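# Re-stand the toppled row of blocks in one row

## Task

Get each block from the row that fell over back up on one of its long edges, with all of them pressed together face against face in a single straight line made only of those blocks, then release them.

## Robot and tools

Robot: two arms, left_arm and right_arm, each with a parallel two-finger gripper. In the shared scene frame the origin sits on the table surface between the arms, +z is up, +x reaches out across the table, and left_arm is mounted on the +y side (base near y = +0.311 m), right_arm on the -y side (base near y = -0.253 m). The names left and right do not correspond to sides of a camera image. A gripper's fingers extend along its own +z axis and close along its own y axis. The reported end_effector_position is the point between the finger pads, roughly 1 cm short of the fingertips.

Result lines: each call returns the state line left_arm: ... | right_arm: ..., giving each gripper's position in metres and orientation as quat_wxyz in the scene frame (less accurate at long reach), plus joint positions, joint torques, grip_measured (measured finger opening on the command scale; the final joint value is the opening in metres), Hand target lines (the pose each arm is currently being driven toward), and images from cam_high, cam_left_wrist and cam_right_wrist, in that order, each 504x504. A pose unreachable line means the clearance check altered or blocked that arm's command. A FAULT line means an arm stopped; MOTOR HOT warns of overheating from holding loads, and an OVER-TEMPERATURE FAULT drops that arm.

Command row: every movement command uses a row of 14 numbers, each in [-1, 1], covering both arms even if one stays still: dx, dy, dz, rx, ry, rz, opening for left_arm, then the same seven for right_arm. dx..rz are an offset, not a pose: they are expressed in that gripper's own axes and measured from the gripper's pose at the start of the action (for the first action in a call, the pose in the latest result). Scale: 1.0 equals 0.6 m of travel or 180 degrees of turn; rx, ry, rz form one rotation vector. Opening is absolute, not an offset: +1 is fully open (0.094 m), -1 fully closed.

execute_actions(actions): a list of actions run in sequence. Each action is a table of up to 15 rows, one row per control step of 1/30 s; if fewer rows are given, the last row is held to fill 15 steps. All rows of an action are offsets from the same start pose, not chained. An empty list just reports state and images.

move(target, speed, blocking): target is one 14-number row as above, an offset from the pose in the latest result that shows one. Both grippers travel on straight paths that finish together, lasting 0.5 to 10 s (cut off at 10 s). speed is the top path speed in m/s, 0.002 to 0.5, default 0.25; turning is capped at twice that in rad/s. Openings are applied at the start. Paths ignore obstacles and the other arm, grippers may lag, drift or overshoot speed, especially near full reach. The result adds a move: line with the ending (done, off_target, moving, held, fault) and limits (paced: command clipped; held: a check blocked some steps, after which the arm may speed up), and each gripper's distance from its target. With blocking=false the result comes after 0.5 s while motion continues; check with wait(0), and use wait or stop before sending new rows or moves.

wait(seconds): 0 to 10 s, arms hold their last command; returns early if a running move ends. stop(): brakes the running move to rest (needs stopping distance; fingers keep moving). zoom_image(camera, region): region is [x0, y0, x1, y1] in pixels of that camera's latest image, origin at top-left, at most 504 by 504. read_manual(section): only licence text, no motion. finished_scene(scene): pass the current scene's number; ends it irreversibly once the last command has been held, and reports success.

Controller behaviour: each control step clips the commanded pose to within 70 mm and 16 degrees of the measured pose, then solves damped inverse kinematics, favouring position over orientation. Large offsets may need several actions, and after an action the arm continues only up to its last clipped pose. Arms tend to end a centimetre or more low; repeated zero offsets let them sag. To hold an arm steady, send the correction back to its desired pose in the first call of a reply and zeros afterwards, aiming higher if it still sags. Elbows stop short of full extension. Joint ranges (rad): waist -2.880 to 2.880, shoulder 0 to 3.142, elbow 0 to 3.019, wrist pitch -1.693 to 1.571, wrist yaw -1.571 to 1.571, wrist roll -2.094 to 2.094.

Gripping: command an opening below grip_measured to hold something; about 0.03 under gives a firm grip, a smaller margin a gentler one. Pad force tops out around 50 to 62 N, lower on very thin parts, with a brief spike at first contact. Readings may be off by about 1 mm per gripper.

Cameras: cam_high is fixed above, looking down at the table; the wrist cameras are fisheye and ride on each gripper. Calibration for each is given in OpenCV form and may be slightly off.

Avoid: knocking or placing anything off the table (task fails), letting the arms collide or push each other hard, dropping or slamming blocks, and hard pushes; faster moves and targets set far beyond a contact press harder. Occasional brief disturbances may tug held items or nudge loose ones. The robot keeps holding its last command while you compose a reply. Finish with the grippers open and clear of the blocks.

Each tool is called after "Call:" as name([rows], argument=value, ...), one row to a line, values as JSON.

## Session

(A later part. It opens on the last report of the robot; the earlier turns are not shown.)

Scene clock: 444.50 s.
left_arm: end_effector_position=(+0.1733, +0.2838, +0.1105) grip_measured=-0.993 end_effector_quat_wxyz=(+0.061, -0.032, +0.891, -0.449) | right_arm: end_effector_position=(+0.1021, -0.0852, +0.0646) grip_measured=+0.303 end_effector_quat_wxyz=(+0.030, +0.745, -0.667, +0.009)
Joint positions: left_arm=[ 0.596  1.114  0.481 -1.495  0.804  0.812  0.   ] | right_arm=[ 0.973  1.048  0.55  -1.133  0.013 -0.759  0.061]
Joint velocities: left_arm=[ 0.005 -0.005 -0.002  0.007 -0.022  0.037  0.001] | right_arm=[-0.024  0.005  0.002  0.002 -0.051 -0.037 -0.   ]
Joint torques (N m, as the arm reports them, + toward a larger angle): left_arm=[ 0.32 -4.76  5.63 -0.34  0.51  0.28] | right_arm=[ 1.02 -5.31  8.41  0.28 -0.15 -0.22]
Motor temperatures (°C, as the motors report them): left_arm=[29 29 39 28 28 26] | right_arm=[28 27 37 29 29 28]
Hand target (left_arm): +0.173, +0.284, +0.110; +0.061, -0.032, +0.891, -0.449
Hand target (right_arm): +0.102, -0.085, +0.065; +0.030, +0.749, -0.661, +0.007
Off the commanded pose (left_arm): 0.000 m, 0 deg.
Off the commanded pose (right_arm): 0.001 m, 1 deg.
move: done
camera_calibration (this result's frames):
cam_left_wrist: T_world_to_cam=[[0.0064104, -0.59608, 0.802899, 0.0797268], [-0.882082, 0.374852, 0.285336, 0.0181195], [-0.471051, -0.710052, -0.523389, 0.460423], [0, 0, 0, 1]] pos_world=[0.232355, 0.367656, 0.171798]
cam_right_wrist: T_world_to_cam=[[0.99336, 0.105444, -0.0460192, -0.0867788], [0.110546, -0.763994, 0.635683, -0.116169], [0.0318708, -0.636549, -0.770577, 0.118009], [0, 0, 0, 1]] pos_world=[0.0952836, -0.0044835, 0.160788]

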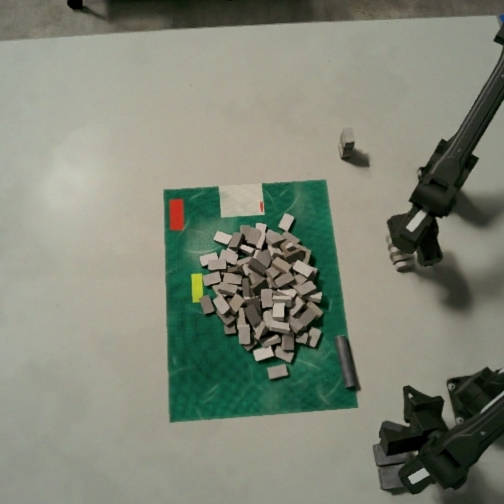

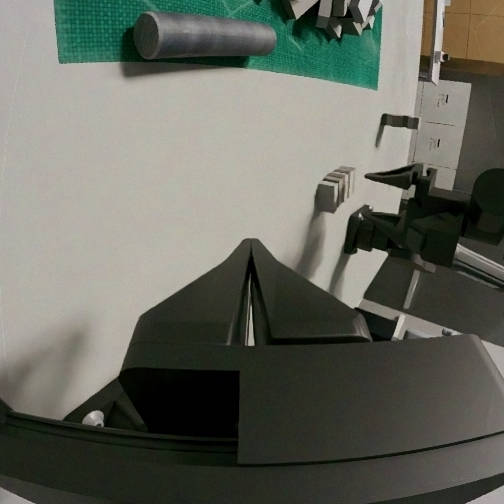

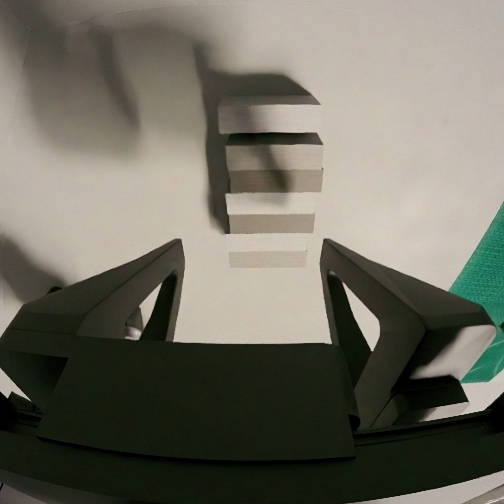

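Call:
move(target=[0,0,0,0,0,0,-1,-0.11,-0.032,-0.015,0,0,0,0.4], speed=0.15)

Scene clock: 457.33 s.
left_arm: end_effector_position=(+0.1733, +0.2838, +0.1105) grip_measured=-0.993 end_effector_quat_wxyz=(+0.061, -0.032, +0.891, -0.449) | right_arm: end_effector_position=(+0.1047, -0.0351, +0.0615) grip_measured=+0.397 end_effector_quat_wxyz=(+0.049, +0.747, -0.663, +0.013)
Joint positions: left_arm=[ 0.596  1.114  0.481 -1.495  0.804  0.812  0.   ] | right_arm=[ 1.081  1.224  0.661 -1.11   0.008 -0.658  0.066]
Joint velocities: left_arm=[-0.015  0.015 -0.012  0.027  0.022 -0.007  0.   ] | right_arm=[ 0.005  0.005 -0.012 -0.002 -0.007  0.022 -0.001]
Joint torques (N m, as the arm reports them, + toward a larger angle): left_arm=[ 0.33 -4.72  5.59 -0.38  0.5   0.25] | right_arm=[ 1.38 -6.67 11.7   0.76 -0.02  0.04]
Motor temperatures (°C, as the motors report them): left_arm=[29 29 39 28 28 26] | right_arm=[28 27 37 29 28 28]
Hand target (left_arm): +0.173, +0.284, +0.110; +0.061, -0.032, +0.891, -0.449
Hand target (right_arm): +0.113, -0.017, +0.070; +0.029, +0.745, -0.667, +0.010
Off the commanded pose (left_arm): 0.000 m, 0 deg.
Off the commanded pose (right_arm): 0.022 m, 2 deg.
move: off_target (right_arm)
camera_calibration (this result's frames):
cam_left_wrist: T_world_to_cam=[[0.0064104, -0.59608, 0.802899, 0.0797268], [-0.882082, 0.374852, 0.285336, 0.0181195], [-0.471051, -0.710052, -0.523389, 0.460423], [0, 0, 0, 1]] pos_world=[0.232355, 0.367656, 0.171798]
cam_right_wrist: T_world_to_cam=[[0.991457, 0.110551, -0.0692263, -0.0929699], [0.128631, -0.740648, 0.659465, -0.0786656], [0.0216323, -0.662736, -0.748541, 0.146234], [0, 0, 0, 1]] pos_world=[0.0991311, 0.0489289, 0.154903]

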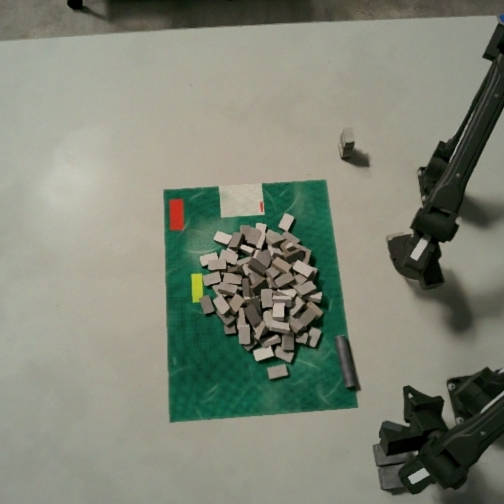

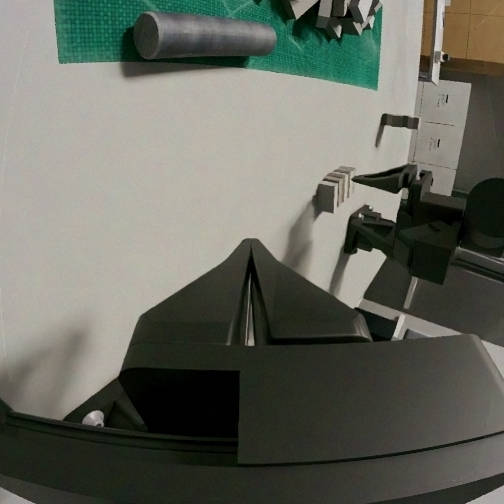

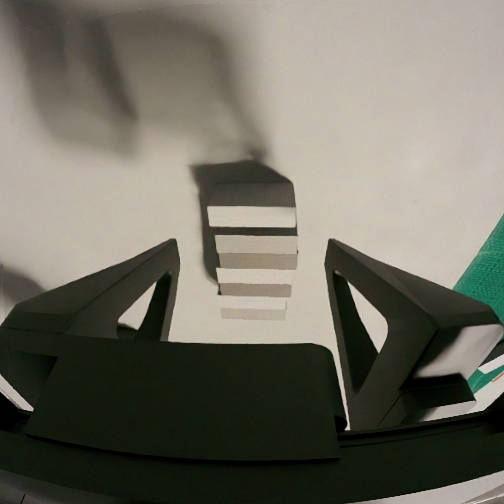

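Call:
move(target=[0,0,0,0,0,0,-1,-0.012,-0.008,0.075,0,-0.03,0,0.4], speed=0.06)

Scene clock: 461.17 s.
left_arm: end_effector_position=(+0.1733, +0.2838, +0.1105) grip_measured=-0.993 end_effector_quat_wxyz=(+0.061, -0.032, +0.891, -0.449) | right_arm: end_effector_position=(+0.1058, -0.0282, +0.0212) grip_measured=+0.397 end_effector_quat_wxyz=(+0.017, +0.745, -0.666, -0.021)
Joint positions: left_arm=[ 0.596  1.114  0.481 -1.495  0.804  0.812  0.   ] | right_arm=[ 1.054  1.272  0.574 -0.899 -0.047 -0.679  0.066]
Joint velocities: left_arm=[ 0.005 -0.015  0.002 -0.002 -0.037 -0.037 -0.001] | right_arm=[-0.024 -0.015 -0.002 -0.007  0.022 -0.007 -0.   ]
Joint torques (N m, as the arm reports them, + toward a larger angle): left_arm=[ 0.01 -5.02  5.66 -0.44  0.51  0.26] | right_arm=[ 0.91 -6.81  6.5   1.1  -0.17 -0.17]
Motor temperatures (°C, as the motors report them): left_arm=[29 29 39 28 28 26] | right_arm=[28 27 38 29 28 28]
Hand target (left_arm): +0.173, +0.284, +0.110; +0.061, -0.032, +0.891, -0.449
Hand target (right_arm): +0.106, -0.031, +0.015; +0.019, +0.746, -0.665, -0.023
Off the commanded pose (left_arm): 0.000 m, 0 deg.
Off the commanded pose (right_arm): 0.006 m, 0 deg.
move: done
camera_calibration (this result's frames):
cam_left_wrist: T_world_to_cam=[[0.0064104, -0.59608, 0.802899, 0.0797268], [-0.882082, 0.374852, 0.285336, 0.0181195], [-0.471051, -0.710052, -0.523389, 0.460423], [0, 0, 0, 1]] pos_world=[0.232355, 0.367656, 0.171798]
cam_right_wrist: T_world_to_cam=[[0.991922, 0.107745, -0.0669411, -0.0978328], [0.126485, -0.800279, 0.586135, -0.0470544], [0.00958169, -0.589868, -0.807443, 0.125196], [0, 0, 0, 1]] pos_world=[0.101795, 0.0467333, 0.12212]

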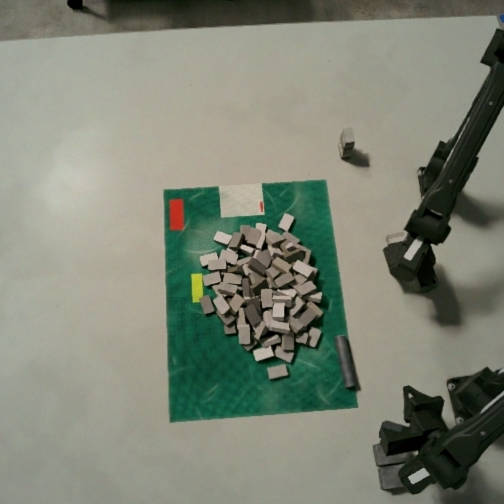

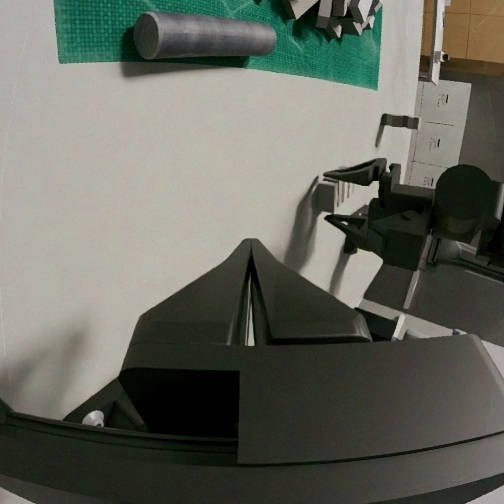

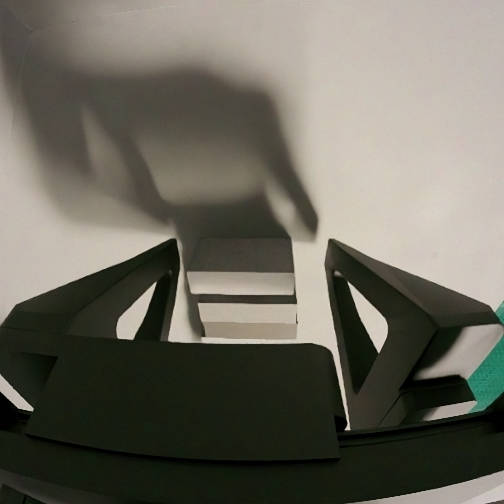

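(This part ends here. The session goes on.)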